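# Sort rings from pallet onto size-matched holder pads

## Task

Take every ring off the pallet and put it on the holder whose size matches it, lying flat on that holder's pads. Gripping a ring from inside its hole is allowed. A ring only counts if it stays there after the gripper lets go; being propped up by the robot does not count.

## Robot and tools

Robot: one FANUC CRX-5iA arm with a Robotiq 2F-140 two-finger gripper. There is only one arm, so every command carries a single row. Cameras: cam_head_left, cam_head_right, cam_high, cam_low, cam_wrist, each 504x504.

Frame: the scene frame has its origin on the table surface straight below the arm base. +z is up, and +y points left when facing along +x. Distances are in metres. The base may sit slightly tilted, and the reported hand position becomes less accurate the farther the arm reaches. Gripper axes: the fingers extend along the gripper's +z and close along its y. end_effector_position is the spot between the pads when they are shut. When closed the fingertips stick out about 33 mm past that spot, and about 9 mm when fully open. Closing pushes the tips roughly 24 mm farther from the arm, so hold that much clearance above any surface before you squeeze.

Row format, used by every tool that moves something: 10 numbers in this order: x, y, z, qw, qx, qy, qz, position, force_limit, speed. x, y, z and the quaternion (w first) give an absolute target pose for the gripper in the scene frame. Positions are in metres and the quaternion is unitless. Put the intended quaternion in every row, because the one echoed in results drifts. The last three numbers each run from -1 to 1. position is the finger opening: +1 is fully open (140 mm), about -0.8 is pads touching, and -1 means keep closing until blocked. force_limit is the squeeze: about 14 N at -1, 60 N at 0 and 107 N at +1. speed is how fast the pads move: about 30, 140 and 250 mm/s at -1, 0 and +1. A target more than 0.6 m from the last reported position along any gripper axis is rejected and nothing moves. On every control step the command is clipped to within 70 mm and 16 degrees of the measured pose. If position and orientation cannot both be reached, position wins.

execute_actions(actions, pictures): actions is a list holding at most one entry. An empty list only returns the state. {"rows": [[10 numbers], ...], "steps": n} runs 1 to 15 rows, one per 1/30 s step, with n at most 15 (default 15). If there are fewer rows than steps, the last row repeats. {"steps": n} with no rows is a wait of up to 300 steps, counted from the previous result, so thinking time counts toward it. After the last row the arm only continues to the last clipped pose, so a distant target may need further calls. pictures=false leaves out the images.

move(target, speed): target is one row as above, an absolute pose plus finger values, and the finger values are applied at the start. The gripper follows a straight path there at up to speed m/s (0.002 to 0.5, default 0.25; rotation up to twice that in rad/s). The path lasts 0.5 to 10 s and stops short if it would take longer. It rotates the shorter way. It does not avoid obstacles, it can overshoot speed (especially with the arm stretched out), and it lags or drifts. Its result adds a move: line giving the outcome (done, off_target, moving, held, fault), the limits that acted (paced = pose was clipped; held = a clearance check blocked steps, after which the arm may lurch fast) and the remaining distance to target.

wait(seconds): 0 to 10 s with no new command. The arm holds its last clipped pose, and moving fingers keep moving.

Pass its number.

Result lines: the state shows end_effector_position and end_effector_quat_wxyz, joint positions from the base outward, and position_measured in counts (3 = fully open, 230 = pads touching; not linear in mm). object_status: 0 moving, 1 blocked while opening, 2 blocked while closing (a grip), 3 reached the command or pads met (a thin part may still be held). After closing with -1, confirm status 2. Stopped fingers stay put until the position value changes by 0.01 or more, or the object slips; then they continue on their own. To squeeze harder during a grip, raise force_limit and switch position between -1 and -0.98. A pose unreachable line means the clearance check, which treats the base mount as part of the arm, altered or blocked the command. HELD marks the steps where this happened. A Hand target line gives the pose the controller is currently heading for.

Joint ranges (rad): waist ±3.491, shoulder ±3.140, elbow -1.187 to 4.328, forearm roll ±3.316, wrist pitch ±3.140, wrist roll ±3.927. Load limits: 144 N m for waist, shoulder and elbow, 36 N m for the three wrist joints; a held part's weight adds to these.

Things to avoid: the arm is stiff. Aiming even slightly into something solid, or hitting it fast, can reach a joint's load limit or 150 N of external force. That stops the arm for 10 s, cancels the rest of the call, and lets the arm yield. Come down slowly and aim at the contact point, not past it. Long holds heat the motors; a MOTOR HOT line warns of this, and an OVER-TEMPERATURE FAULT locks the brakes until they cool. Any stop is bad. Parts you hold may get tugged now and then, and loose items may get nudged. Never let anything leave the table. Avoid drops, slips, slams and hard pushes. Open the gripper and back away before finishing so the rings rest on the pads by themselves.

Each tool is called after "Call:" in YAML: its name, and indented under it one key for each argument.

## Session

Call:
execute_actions:
  actions: []

Scene clock: 0.00 s of 9600.00 s.
end_effector_position=(+0.3493, +0.0184, +0.2983) position_measured=3 object_status=3 end_effector_quat_wxyz=(-0.058, +0.996, -0.044, +0.048)
Joint positions: [ 0.016 -0.279 -0.709 -0.591 -0.907  1.867]
Joint velocities: [-0.     0.001  0.001  0.     0.     0.001]
Hand target: +0.349, +0.018, +0.298; -0.058, +0.996, -0.044, +0.048

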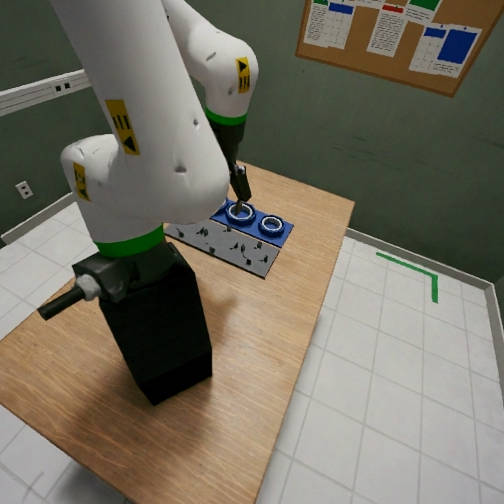

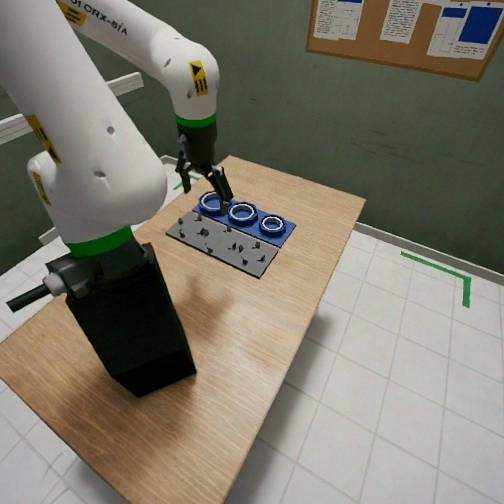

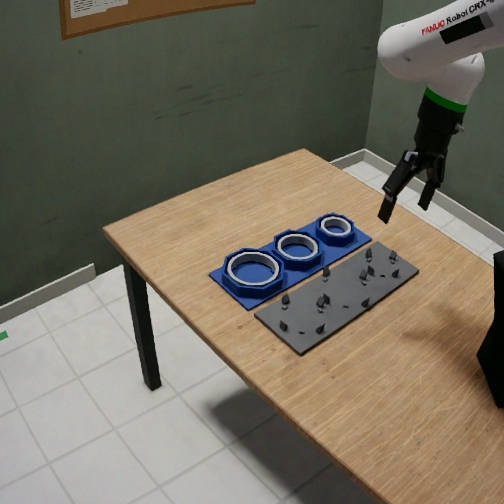

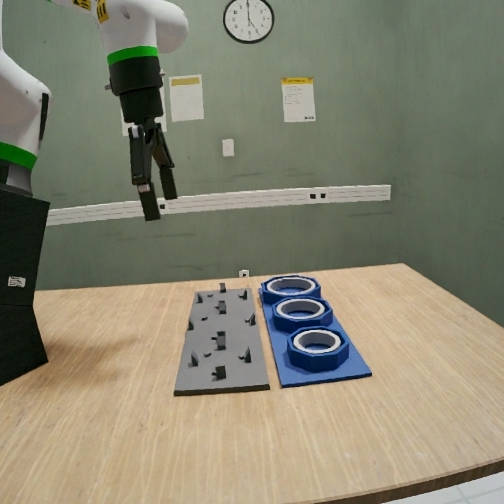

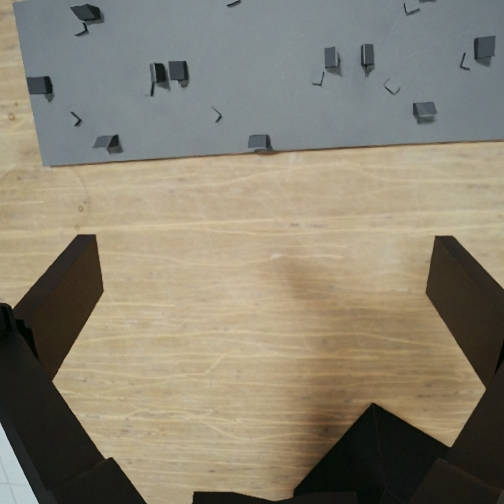

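Call:
move:
  target: [0.62,0.06,0.33,0,1,0,0,1,0,0]

Scene clock: 4.13 s of 9600.00 s.
end_effector_position=(+0.6201, +0.0598, +0.3302) position_measured=3 object_status=3 end_effector_quat_wxyz=(-0.000, +1.000, +0.000, +0.000)
Joint positions: [ 0.186  0.251  0.068 -0.332 -1.137  1.575]
Joint velocities: [-0.002 -0.     0.    -0.001  0.    -0.001]
Hand target: +0.620, +0.060, +0.330; -0.000, +1.000, -0.000, +0.000
Off the commanded pose: 0.000 m, 0 deg.
move: done

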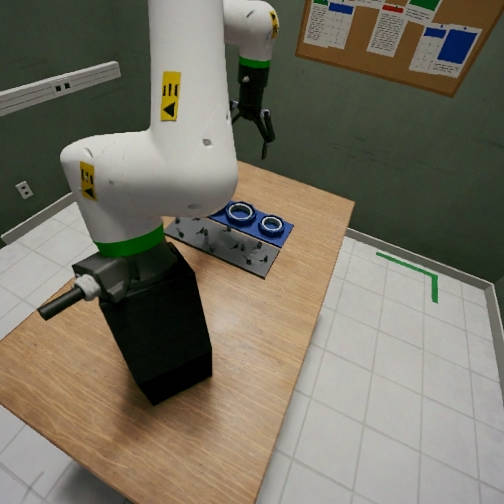

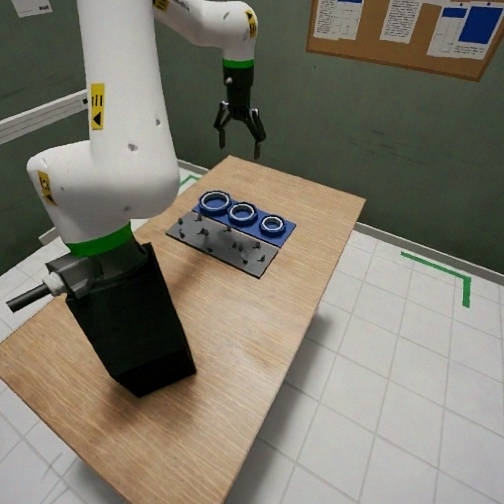

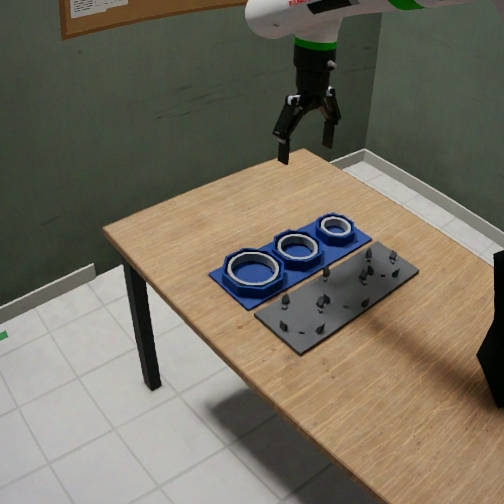

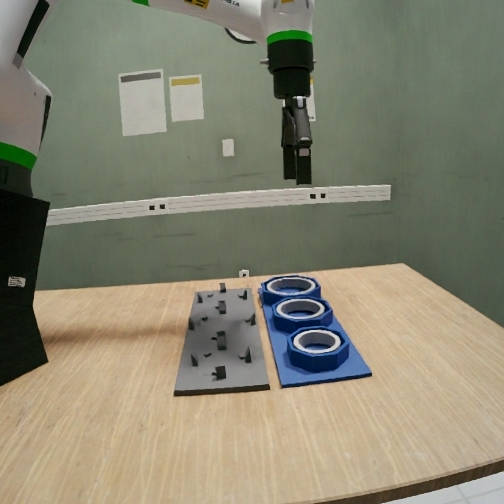

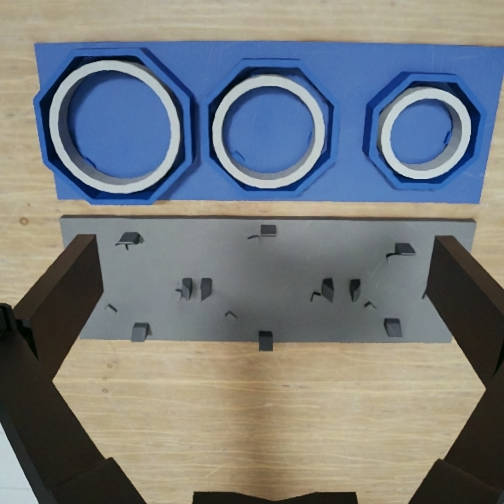

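Call:
move:
  target: [0.625,0.2,0.09,0,1,0,0,0.1,0,0]

Scene clock: 8.57 s of 9600.00 s.
end_effector_position=(+0.6258, +0.2007, +0.0896) position_measured=117 object_status=3 end_effector_quat_wxyz=(-0.001, +1.000, +0.000, +0.000)
Joint positions: [ 0.53   0.583  0.08  -0.292 -0.733  1.314]
Joint velocities: [ 0.001  0.001 -0.001 -0.    -0.     0.   ]
Hand target: +0.626, +0.201, +0.090; -0.001, +1.000, +0.000, +0.000
Off the commanded pose: 0.001 m, 0 deg.
move: done

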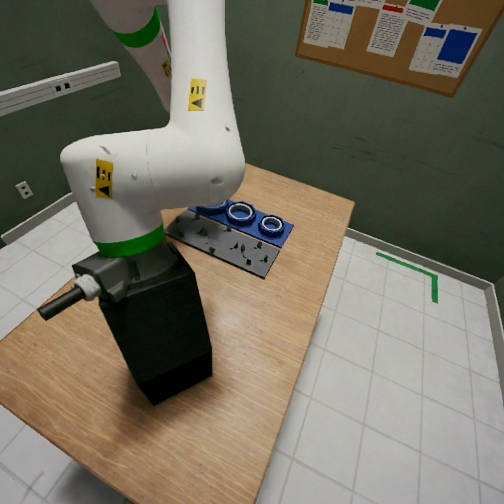

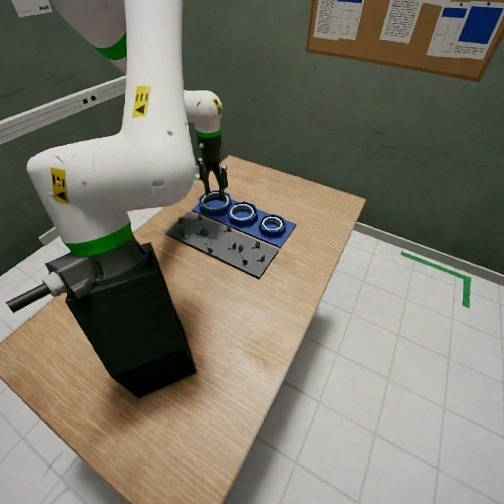

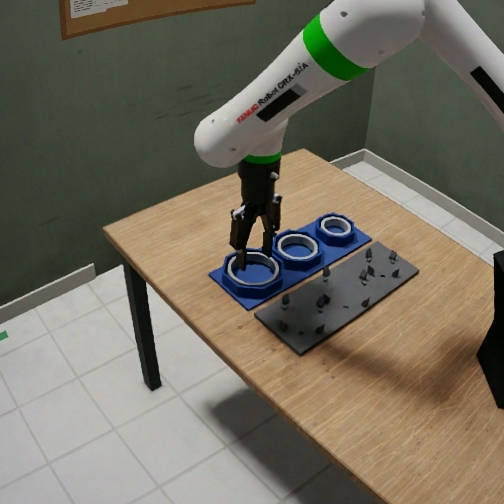

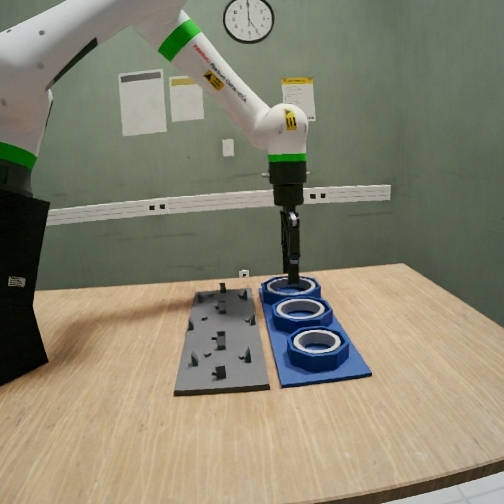

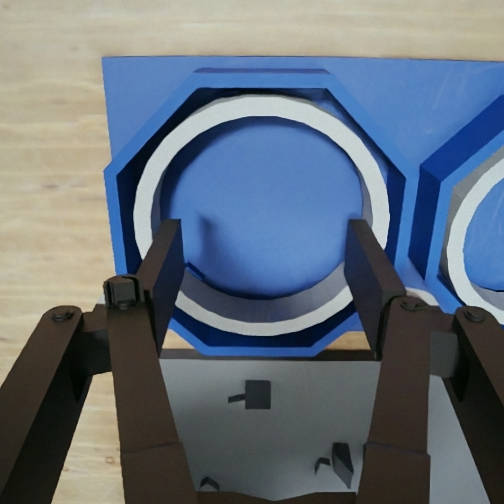

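Call:
move:
  target: [0.626,0.202,0.045,0,1,0,0,0.1,0,0]
  speed: 0.06

Call:
move:
  target: [0.626,0.202,0.045,0,1,0,0,1,0.3,-0.7]

Call:
move:
  target: [0.626,0.202,0.10,0,1,0,0,1,0.3,-0.7]
  speed: 0.1

Call:
move:
  target: [0.447,0.055,0.10,0,1,0,0,1,0.3,-0.7]
  speed: 0.2

Scene clock: 14.43 s of 9600.00 s.
end_effector_position=(+0.6261, +0.2020, +0.0450) position_measured=117 object_status=3 end_effector_quat_wxyz=(-0.000, +1.000, +0.000, +0.000)
Joint positions: [ 0.547  0.668  0.111 -0.301 -0.678  1.316]
Joint velocities: [ 0.     0.001  0.001  0.001 -0.002 -0.   ]
Hand target: +0.626, +0.202, +0.045; -0.000, +1.000, +0.000, -0.000
Off the commanded pose: 0.000 m, 0 deg.
After step 90, 1.87 s passed at rest.
move: done

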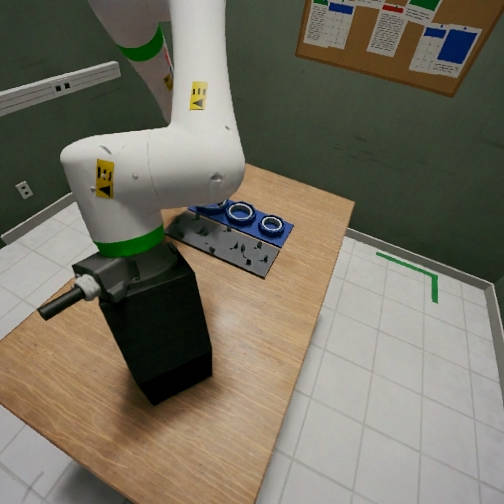

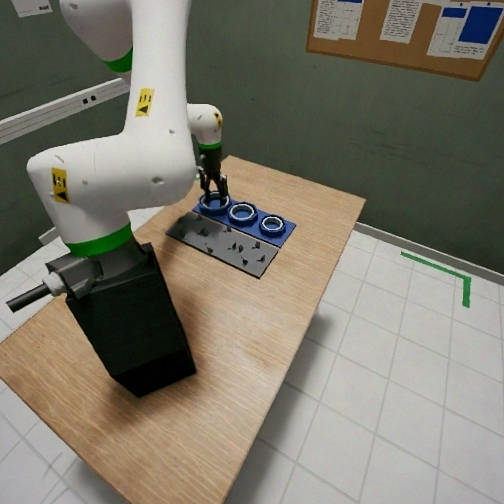

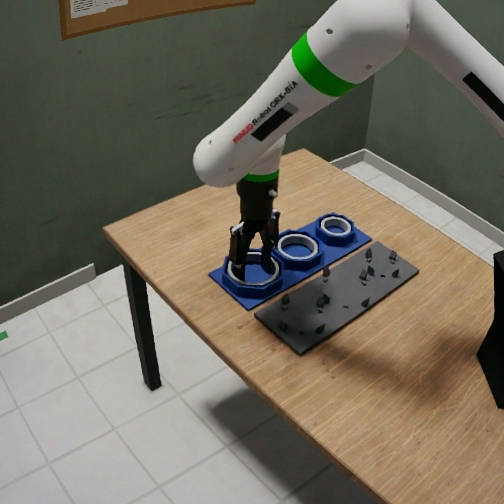

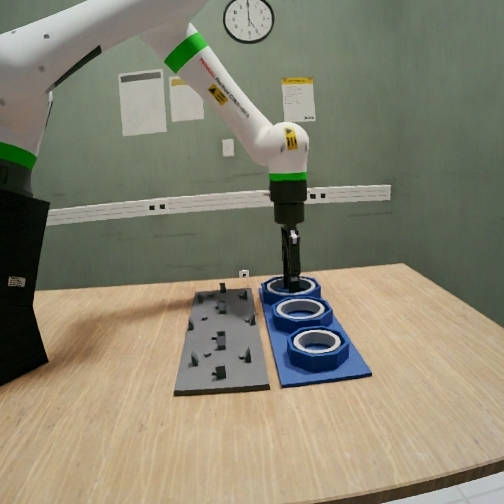

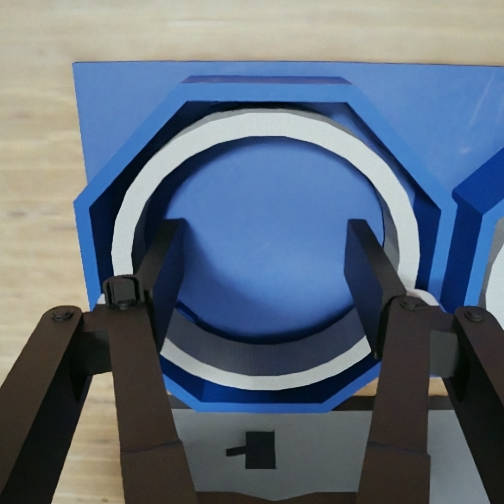

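Scene clock: 15.13 s of 9600.00 s.
end_effector_position=(+0.6259, +0.2020, +0.0449) position_measured=83 object_status=1 end_effector_quat_wxyz=(-0.000, +1.000, -0.000, -0.000)
Joint positions: [ 0.547  0.668  0.111 -0.301 -0.678  1.315]
Joint velocities: [-0.     0.003 -0.001  0.    -0.001  0.001]
Hand target: +0.626, +0.202, +0.045; -0.000, +1.000, +0.000, -0.000
Off the commanded pose: 0.000 m, 0 deg.
move: done

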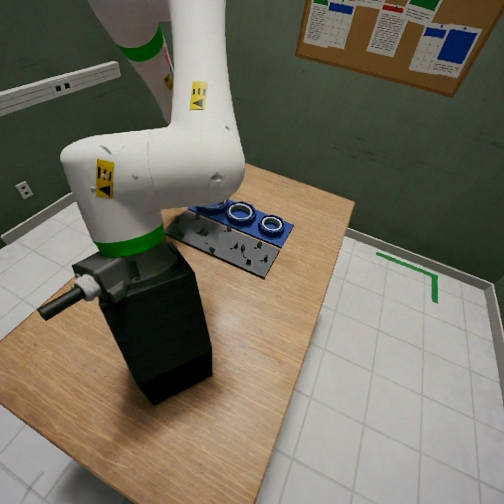

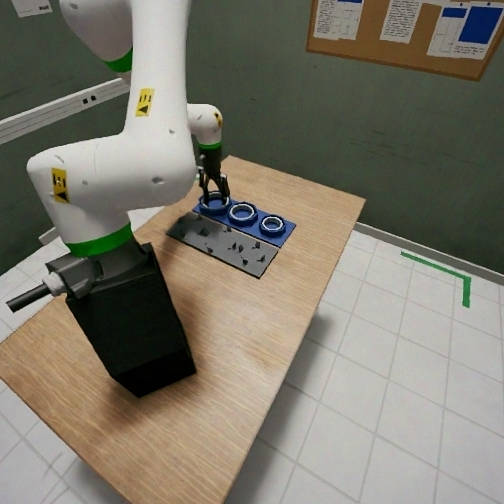

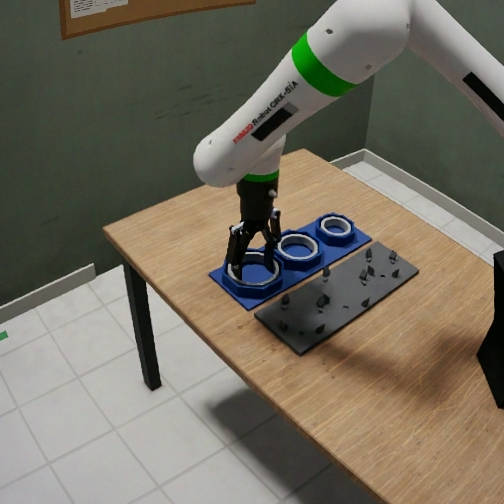

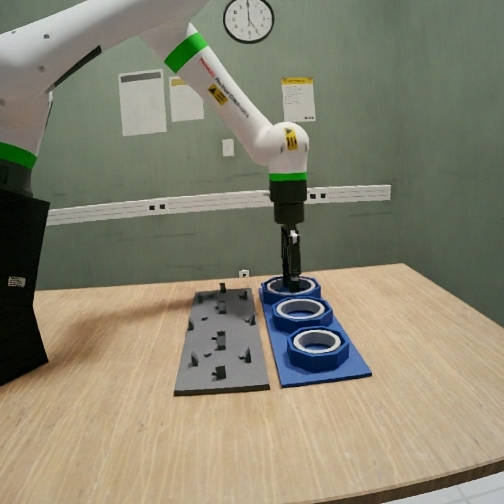

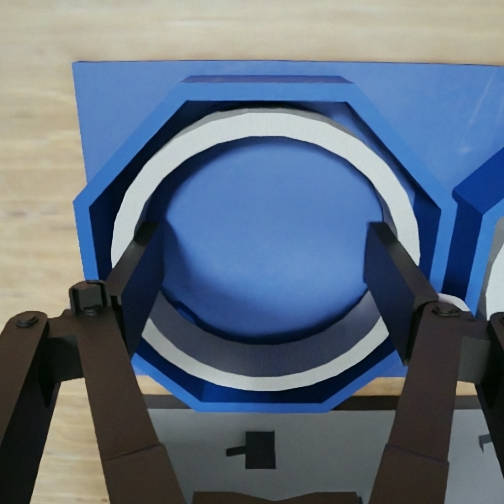

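Scene clock: 16.00 s of 9600.00 s.
end_effector_position=(+0.6259, +0.2020, +0.1000) position_measured=83 object_status=1 end_effector_quat_wxyz=(+0.000, +1.000, -0.000, -0.000)
Joint positions: [ 0.53   0.564  0.075 -0.285 -0.748  1.306]
Joint velocities: [ 0.001 -0.     0.     0.     0.    -0.001]
Hand target: +0.626, +0.202, +0.100; +0.000, +1.000, -0.000, +0.000
Off the commanded pose: 0.000 m, 0 deg.
move: done

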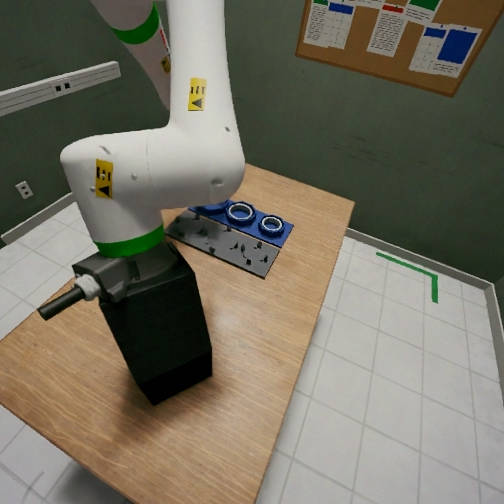

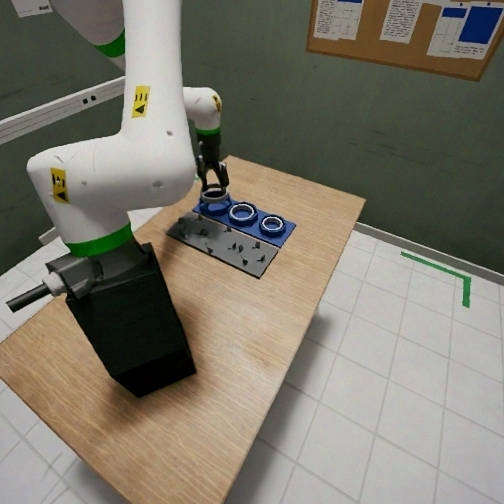

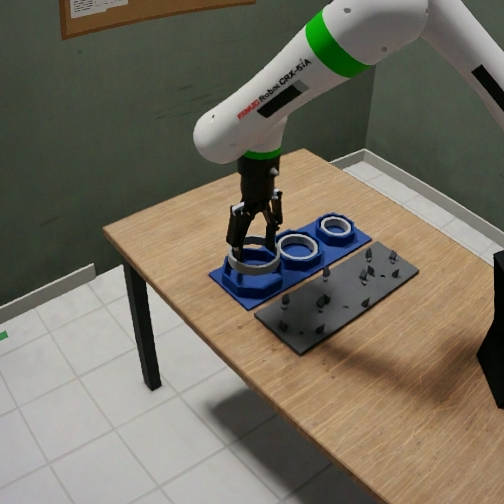

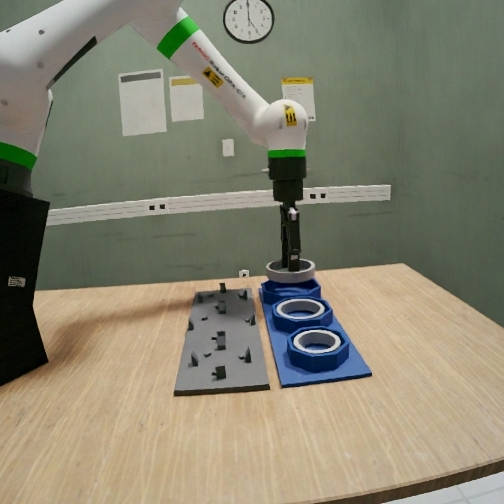

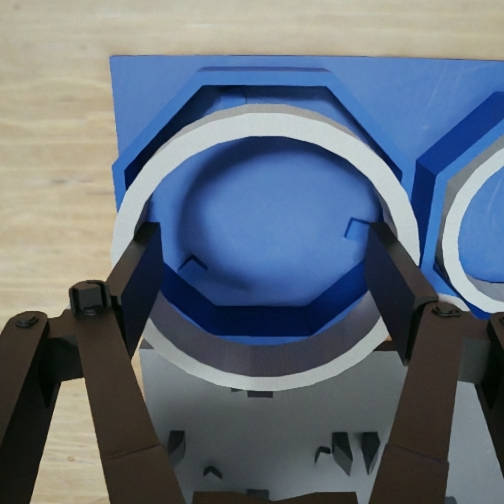

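Scene clock: 17.53 s of 9600.00 s.
end_effector_position=(+0.4468, +0.0551, +0.0997) position_measured=83 object_status=1 end_effector_quat_wxyz=(+0.000, +1.000, +0.000, -0.000)
Joint positions: [ 0.374  0.368 -0.445 -0.533 -0.496  1.724]
Joint velocities: [-0.001 -0.     0.001 -0.001 -0.002  0.   ]
Hand target: +0.447, +0.055, +0.100; +0.000, +1.000, +0.000, -0.000
Off the commanded pose: 0.000 m, 0 deg.
move: done

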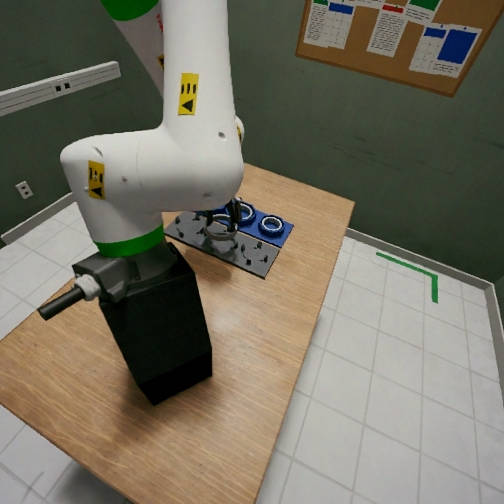

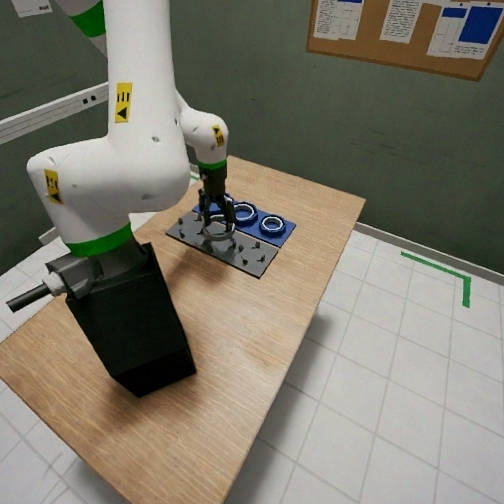

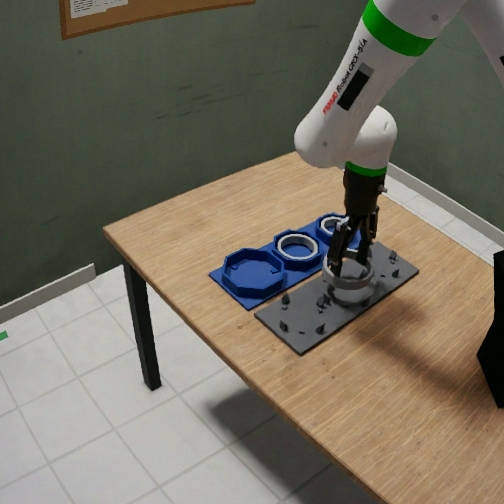

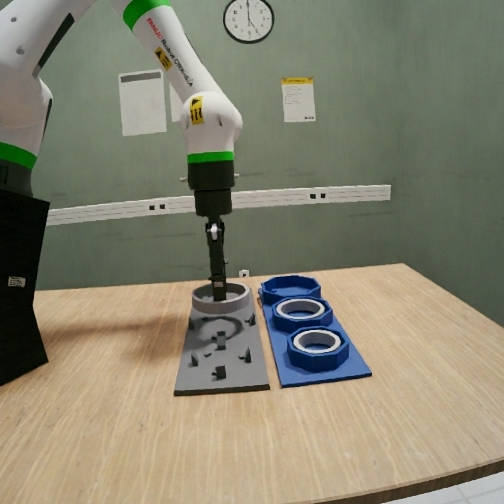

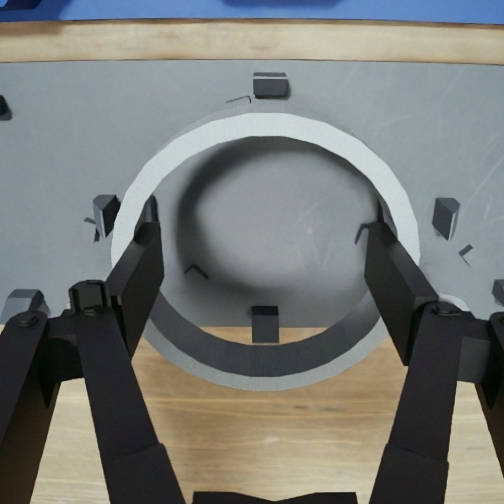

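Call:
move:
  target: [0.446,0.0535,0.066,0,1,0,0,1,0.3,-0.7]
  speed: 0.05

Call:
zoom_image:
  camera: "cam_low"
  region: [165,260,285,380]

Scene clock: 20.90 s of 9600.00 s.
end_effector_position=(+0.4460, +0.0535, +0.0659) position_measured=83 object_status=1 end_effector_quat_wxyz=(-0.000, +1.000, +0.000, -0.000)
Joint positions: [ 0.381  0.457 -0.412 -0.59  -0.446  1.782]
Joint velocities: [0.    0.001 0.002 0.    0.001 0.   ]
Hand target: +0.446, +0.053, +0.066; -0.000, +1.000, +0.000, -0.000
Off the commanded pose: 0.000 m, 0 deg.
move: done

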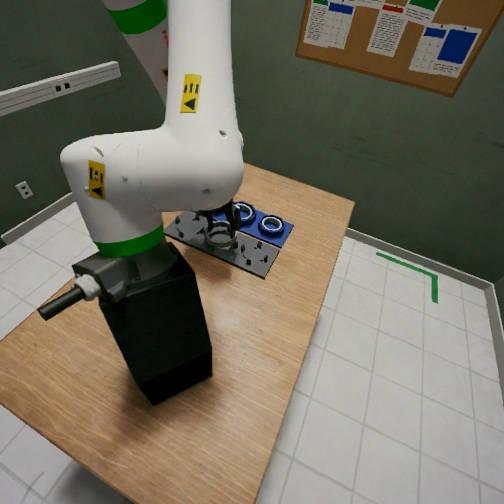

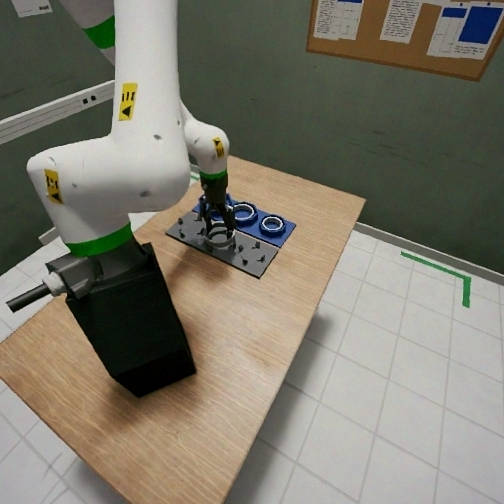

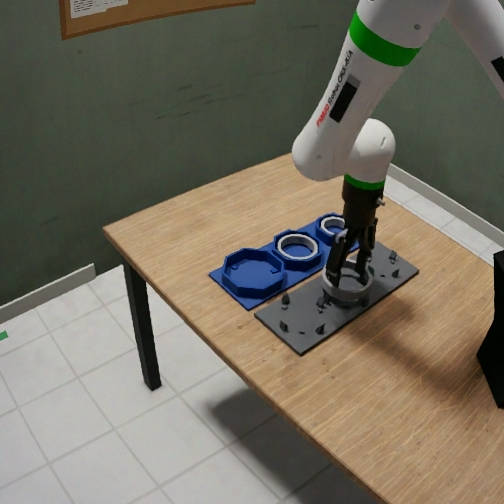

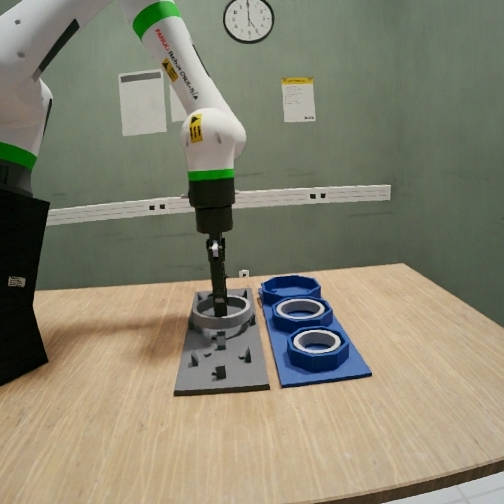

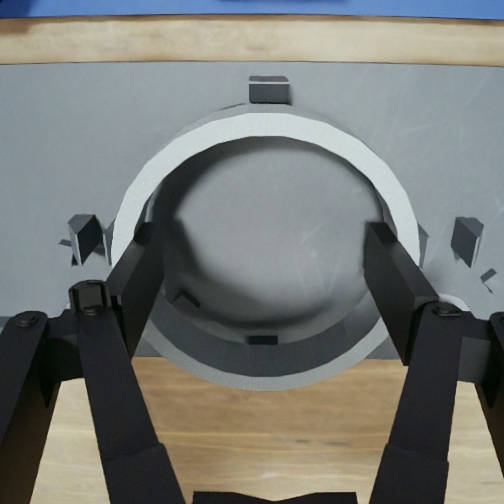

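Region (165, 260, 285, 380) of cam_low's 504x504 image, scaled by 4.200, with more detail than that image has.

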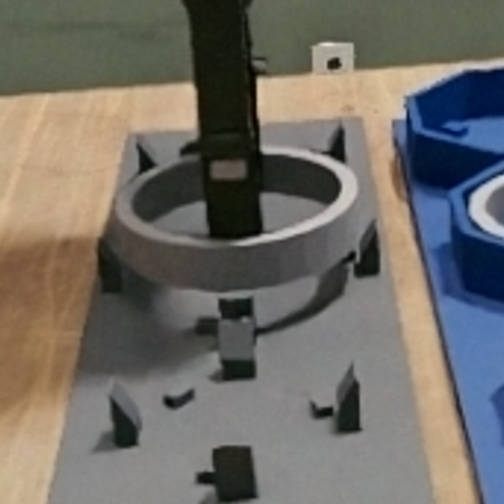

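Call:
move:
  target: [0.4475,0.053,0.052,0,1,0,0,1,0.3,-0.7]
  speed: 0.02

Call:
zoom_image:
  camera: "cam_low"
  region: [165,260,285,380]

Scene clock: 24.13 s of 9600.00 s.
end_effector_position=(+0.4473, +0.0530, +0.0519) position_measured=83 object_status=1 end_effector_quat_wxyz=(-0.000, +1.000, -0.000, -0.000)
Joint positions: [ 0.383  0.496 -0.392 -0.612 -0.43   1.803]
Joint velocities: [ 0.     0.001  0.002 -0.     0.002  0.001]
Hand target: +0.447, +0.053, +0.052; -0.000, +1.000, +0.000, -0.000
Off the commanded pose: 0.000 m, 0 deg.
move: done

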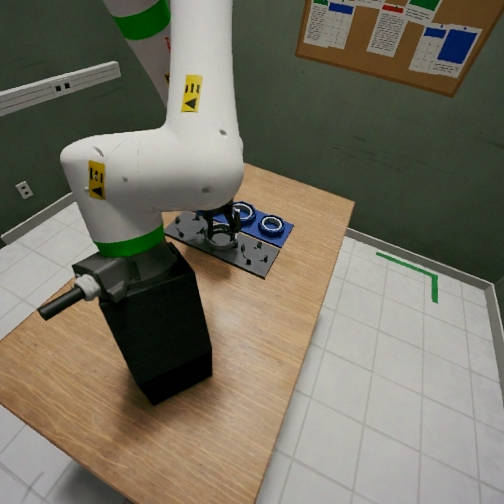

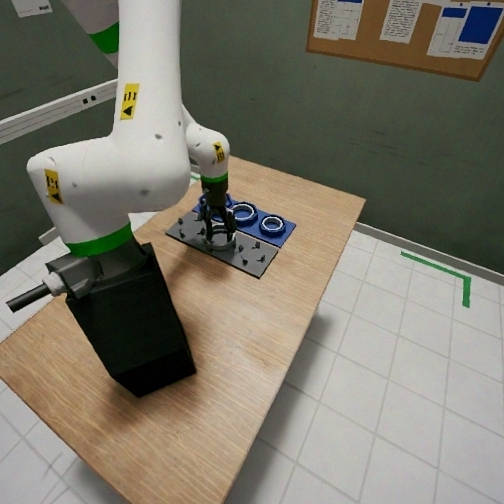

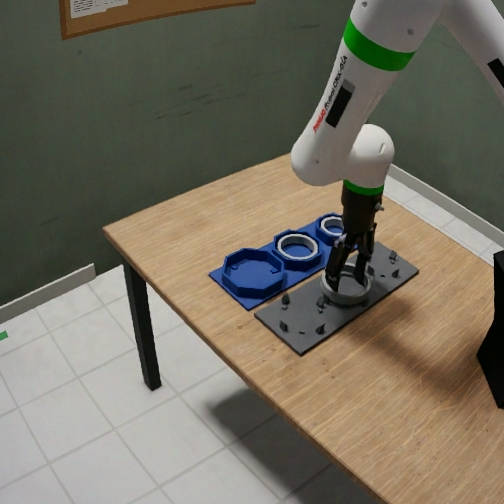

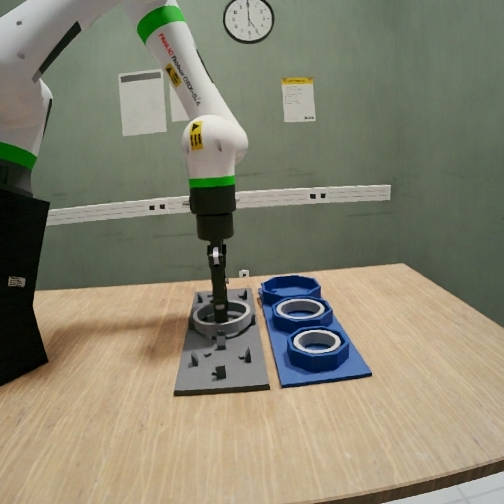

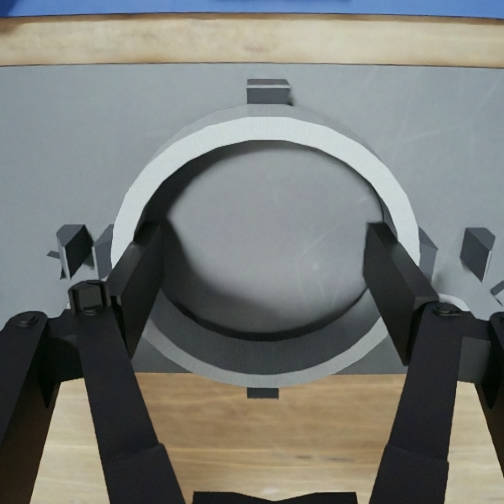

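Region (165, 260, 285, 380) of cam_low's 504x504 image, scaled by 4.200, with more detail than that image has.

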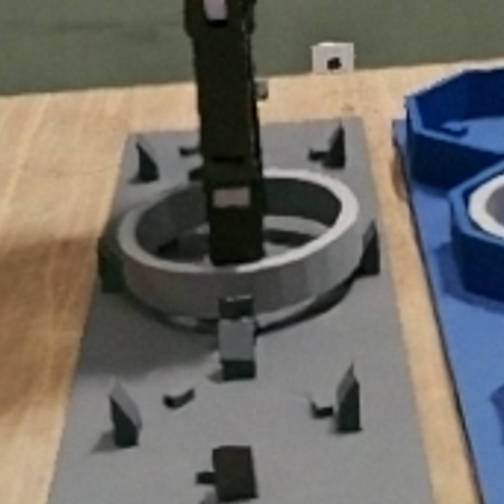

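Call:
move:
  target: [0.4458,0.053,0.052,0,1,0,0,1,0.3,-0.7]
  speed: 0.01

Call:
move:
  target: [0.4458,0.053,0.046,0,1,0,0,1,0.3,-0.7]
  speed: 0.012

Call:
zoom_image:
  camera: "cam_low"
  region: [165,260,285,380]

Scene clock: 28.00 s of 9600.00 s.
end_effector_position=(+0.4459, +0.0530, +0.0520) position_measured=83 object_status=1 end_effector_quat_wxyz=(+0.000, +1.000, +0.000, +0.000)
Joint positions: [ 0.384  0.494 -0.395 -0.614 -0.428  1.805]
Joint velocities: [ 0.     0.001 -0.     0.     0.001 -0.001]
Hand target: +0.446, +0.053, +0.052; -0.000, +1.000, +0.000, -0.000
Off the commanded pose: 0.000 m, 0 deg.
After step 90, 0.17 s passed at rest.
move: done

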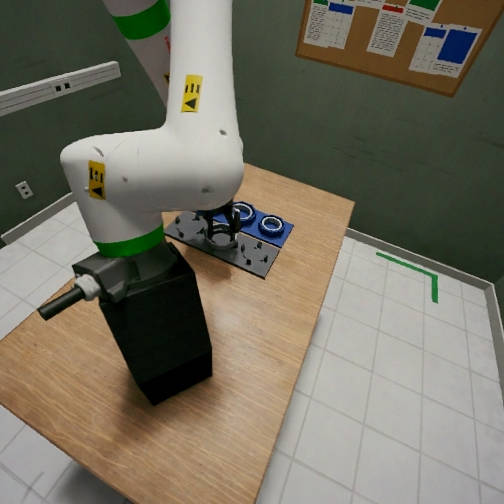

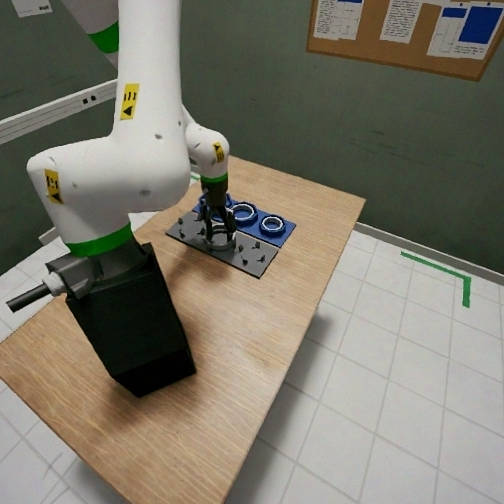

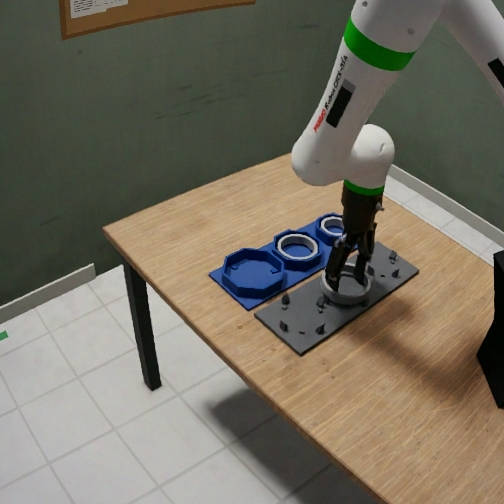

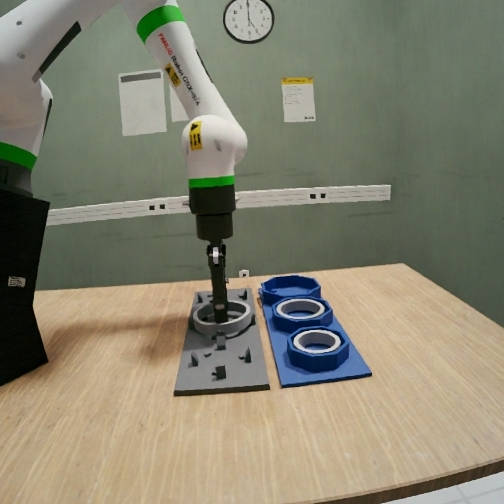

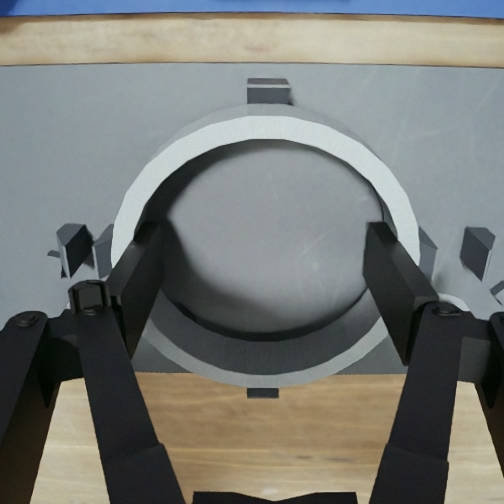

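Scene clock: 28.73 s of 9600.00 s.
end_effector_position=(+0.4459, +0.0530, +0.0460) position_measured=82 object_status=1 end_effector_quat_wxyz=(-0.000, +1.000, +0.000, +0.000)
Joint positions: [ 0.386  0.51  -0.388 -0.624 -0.42   1.815]
Joint velocities: [-0.    -0.    -0.001  0.     0.001  0.001]
Hand target: +0.446, +0.053, +0.046; -0.000, +1.000, +0.000, -0.000
Off the commanded pose: 0.000 m, 0 deg.
move: done

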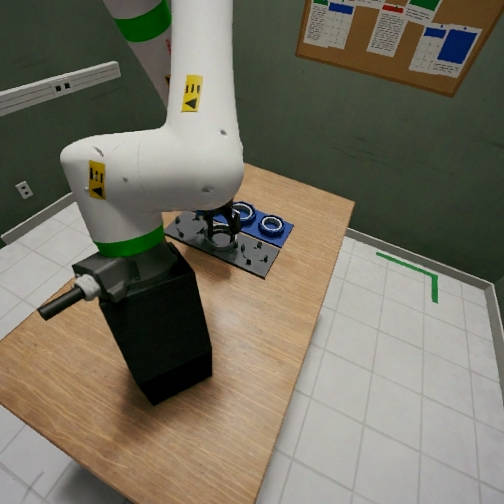

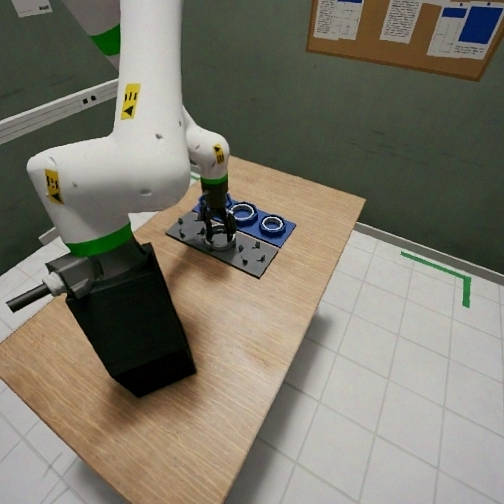

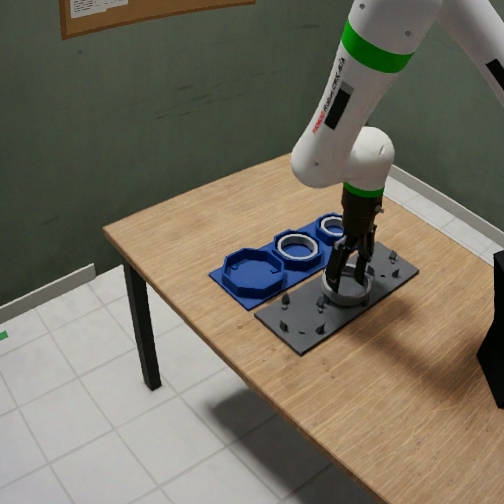

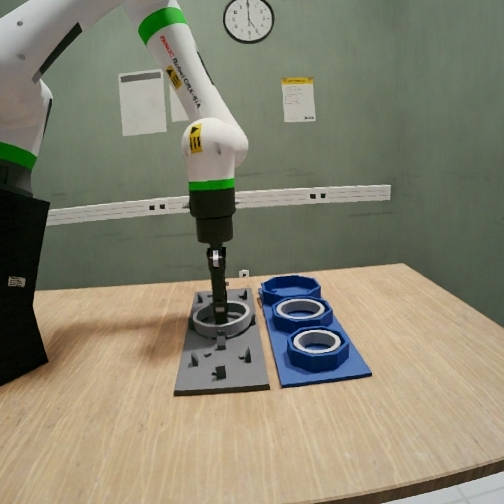

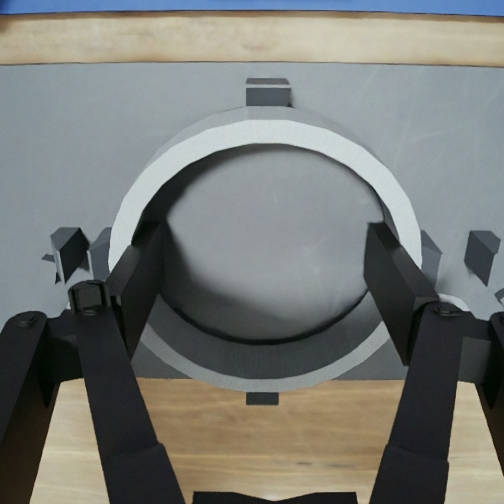

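Region (165, 260, 285, 380) of cam_low's 504x504 image, scaled by 4.200, with more detail than that image has.

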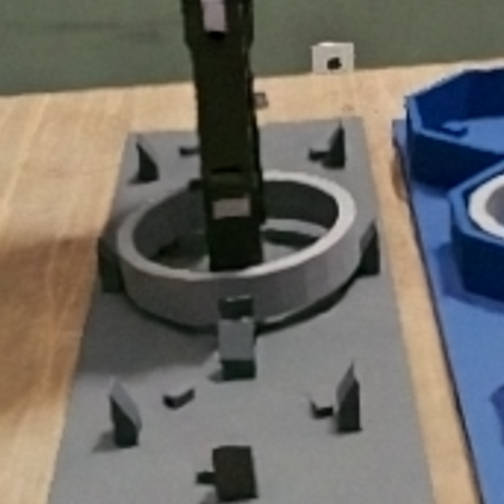

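Call:
move:
  target: [0.4425,0.053,0.049,0,1,0,0,1,0.3,-0.7]
  speed: 0.01

Call:
zoom_image:
  camera: "cam_low"
  region: [165,260,285,380]

Scene clock: 31.83 s of 9600.00 s.
end_effector_position=(+0.4426, +0.0530, +0.0490) position_measured=82 object_status=1 end_effector_quat_wxyz=(-0.000, +1.000, +0.000, +0.000)
Joint positions: [ 0.387  0.499 -0.399 -0.624 -0.42   1.815]
Joint velocities: [ 0.     0.001 -0.003  0.001  0.001  0.001]
Hand target: +0.443, +0.053, +0.049; -0.000, +1.000, +0.000, +0.000
Off the commanded pose: 0.000 m, 0 deg.
move: done

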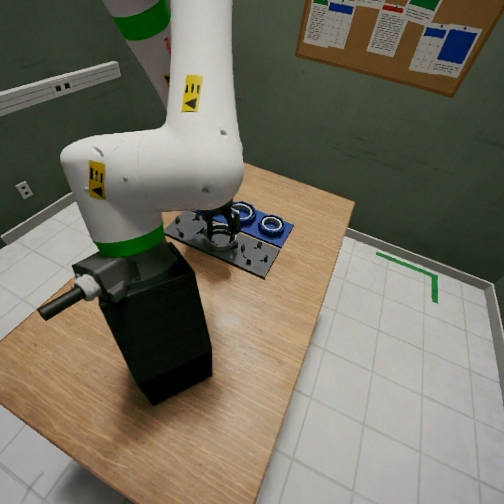

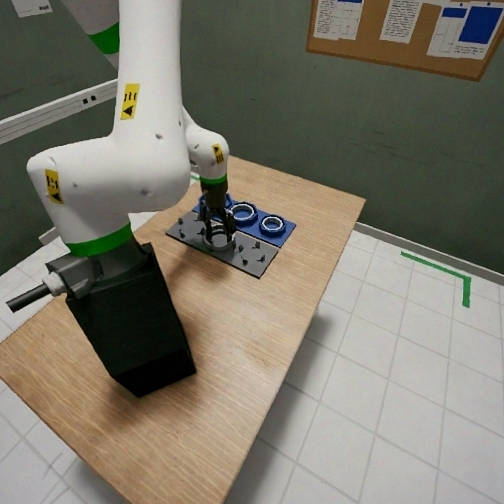

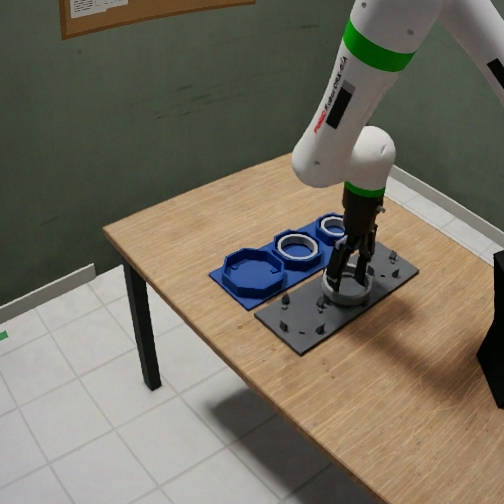

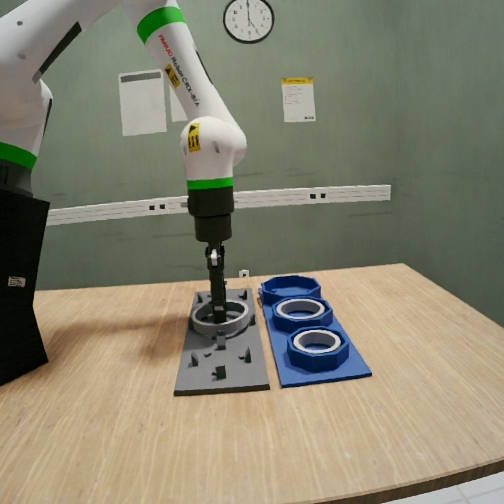

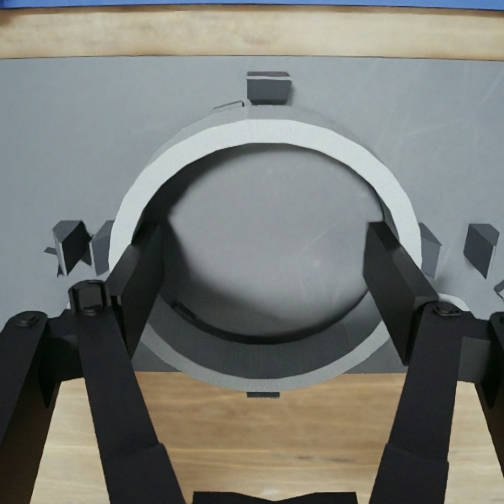

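Region (165, 260, 285, 380) of cam_low's 504x504 image, scaled by 4.200, with more detail than that image has.

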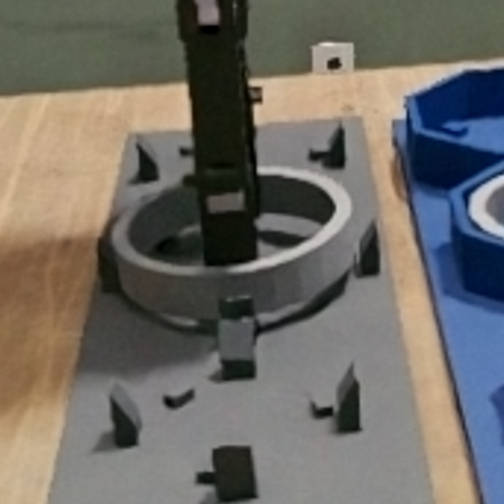

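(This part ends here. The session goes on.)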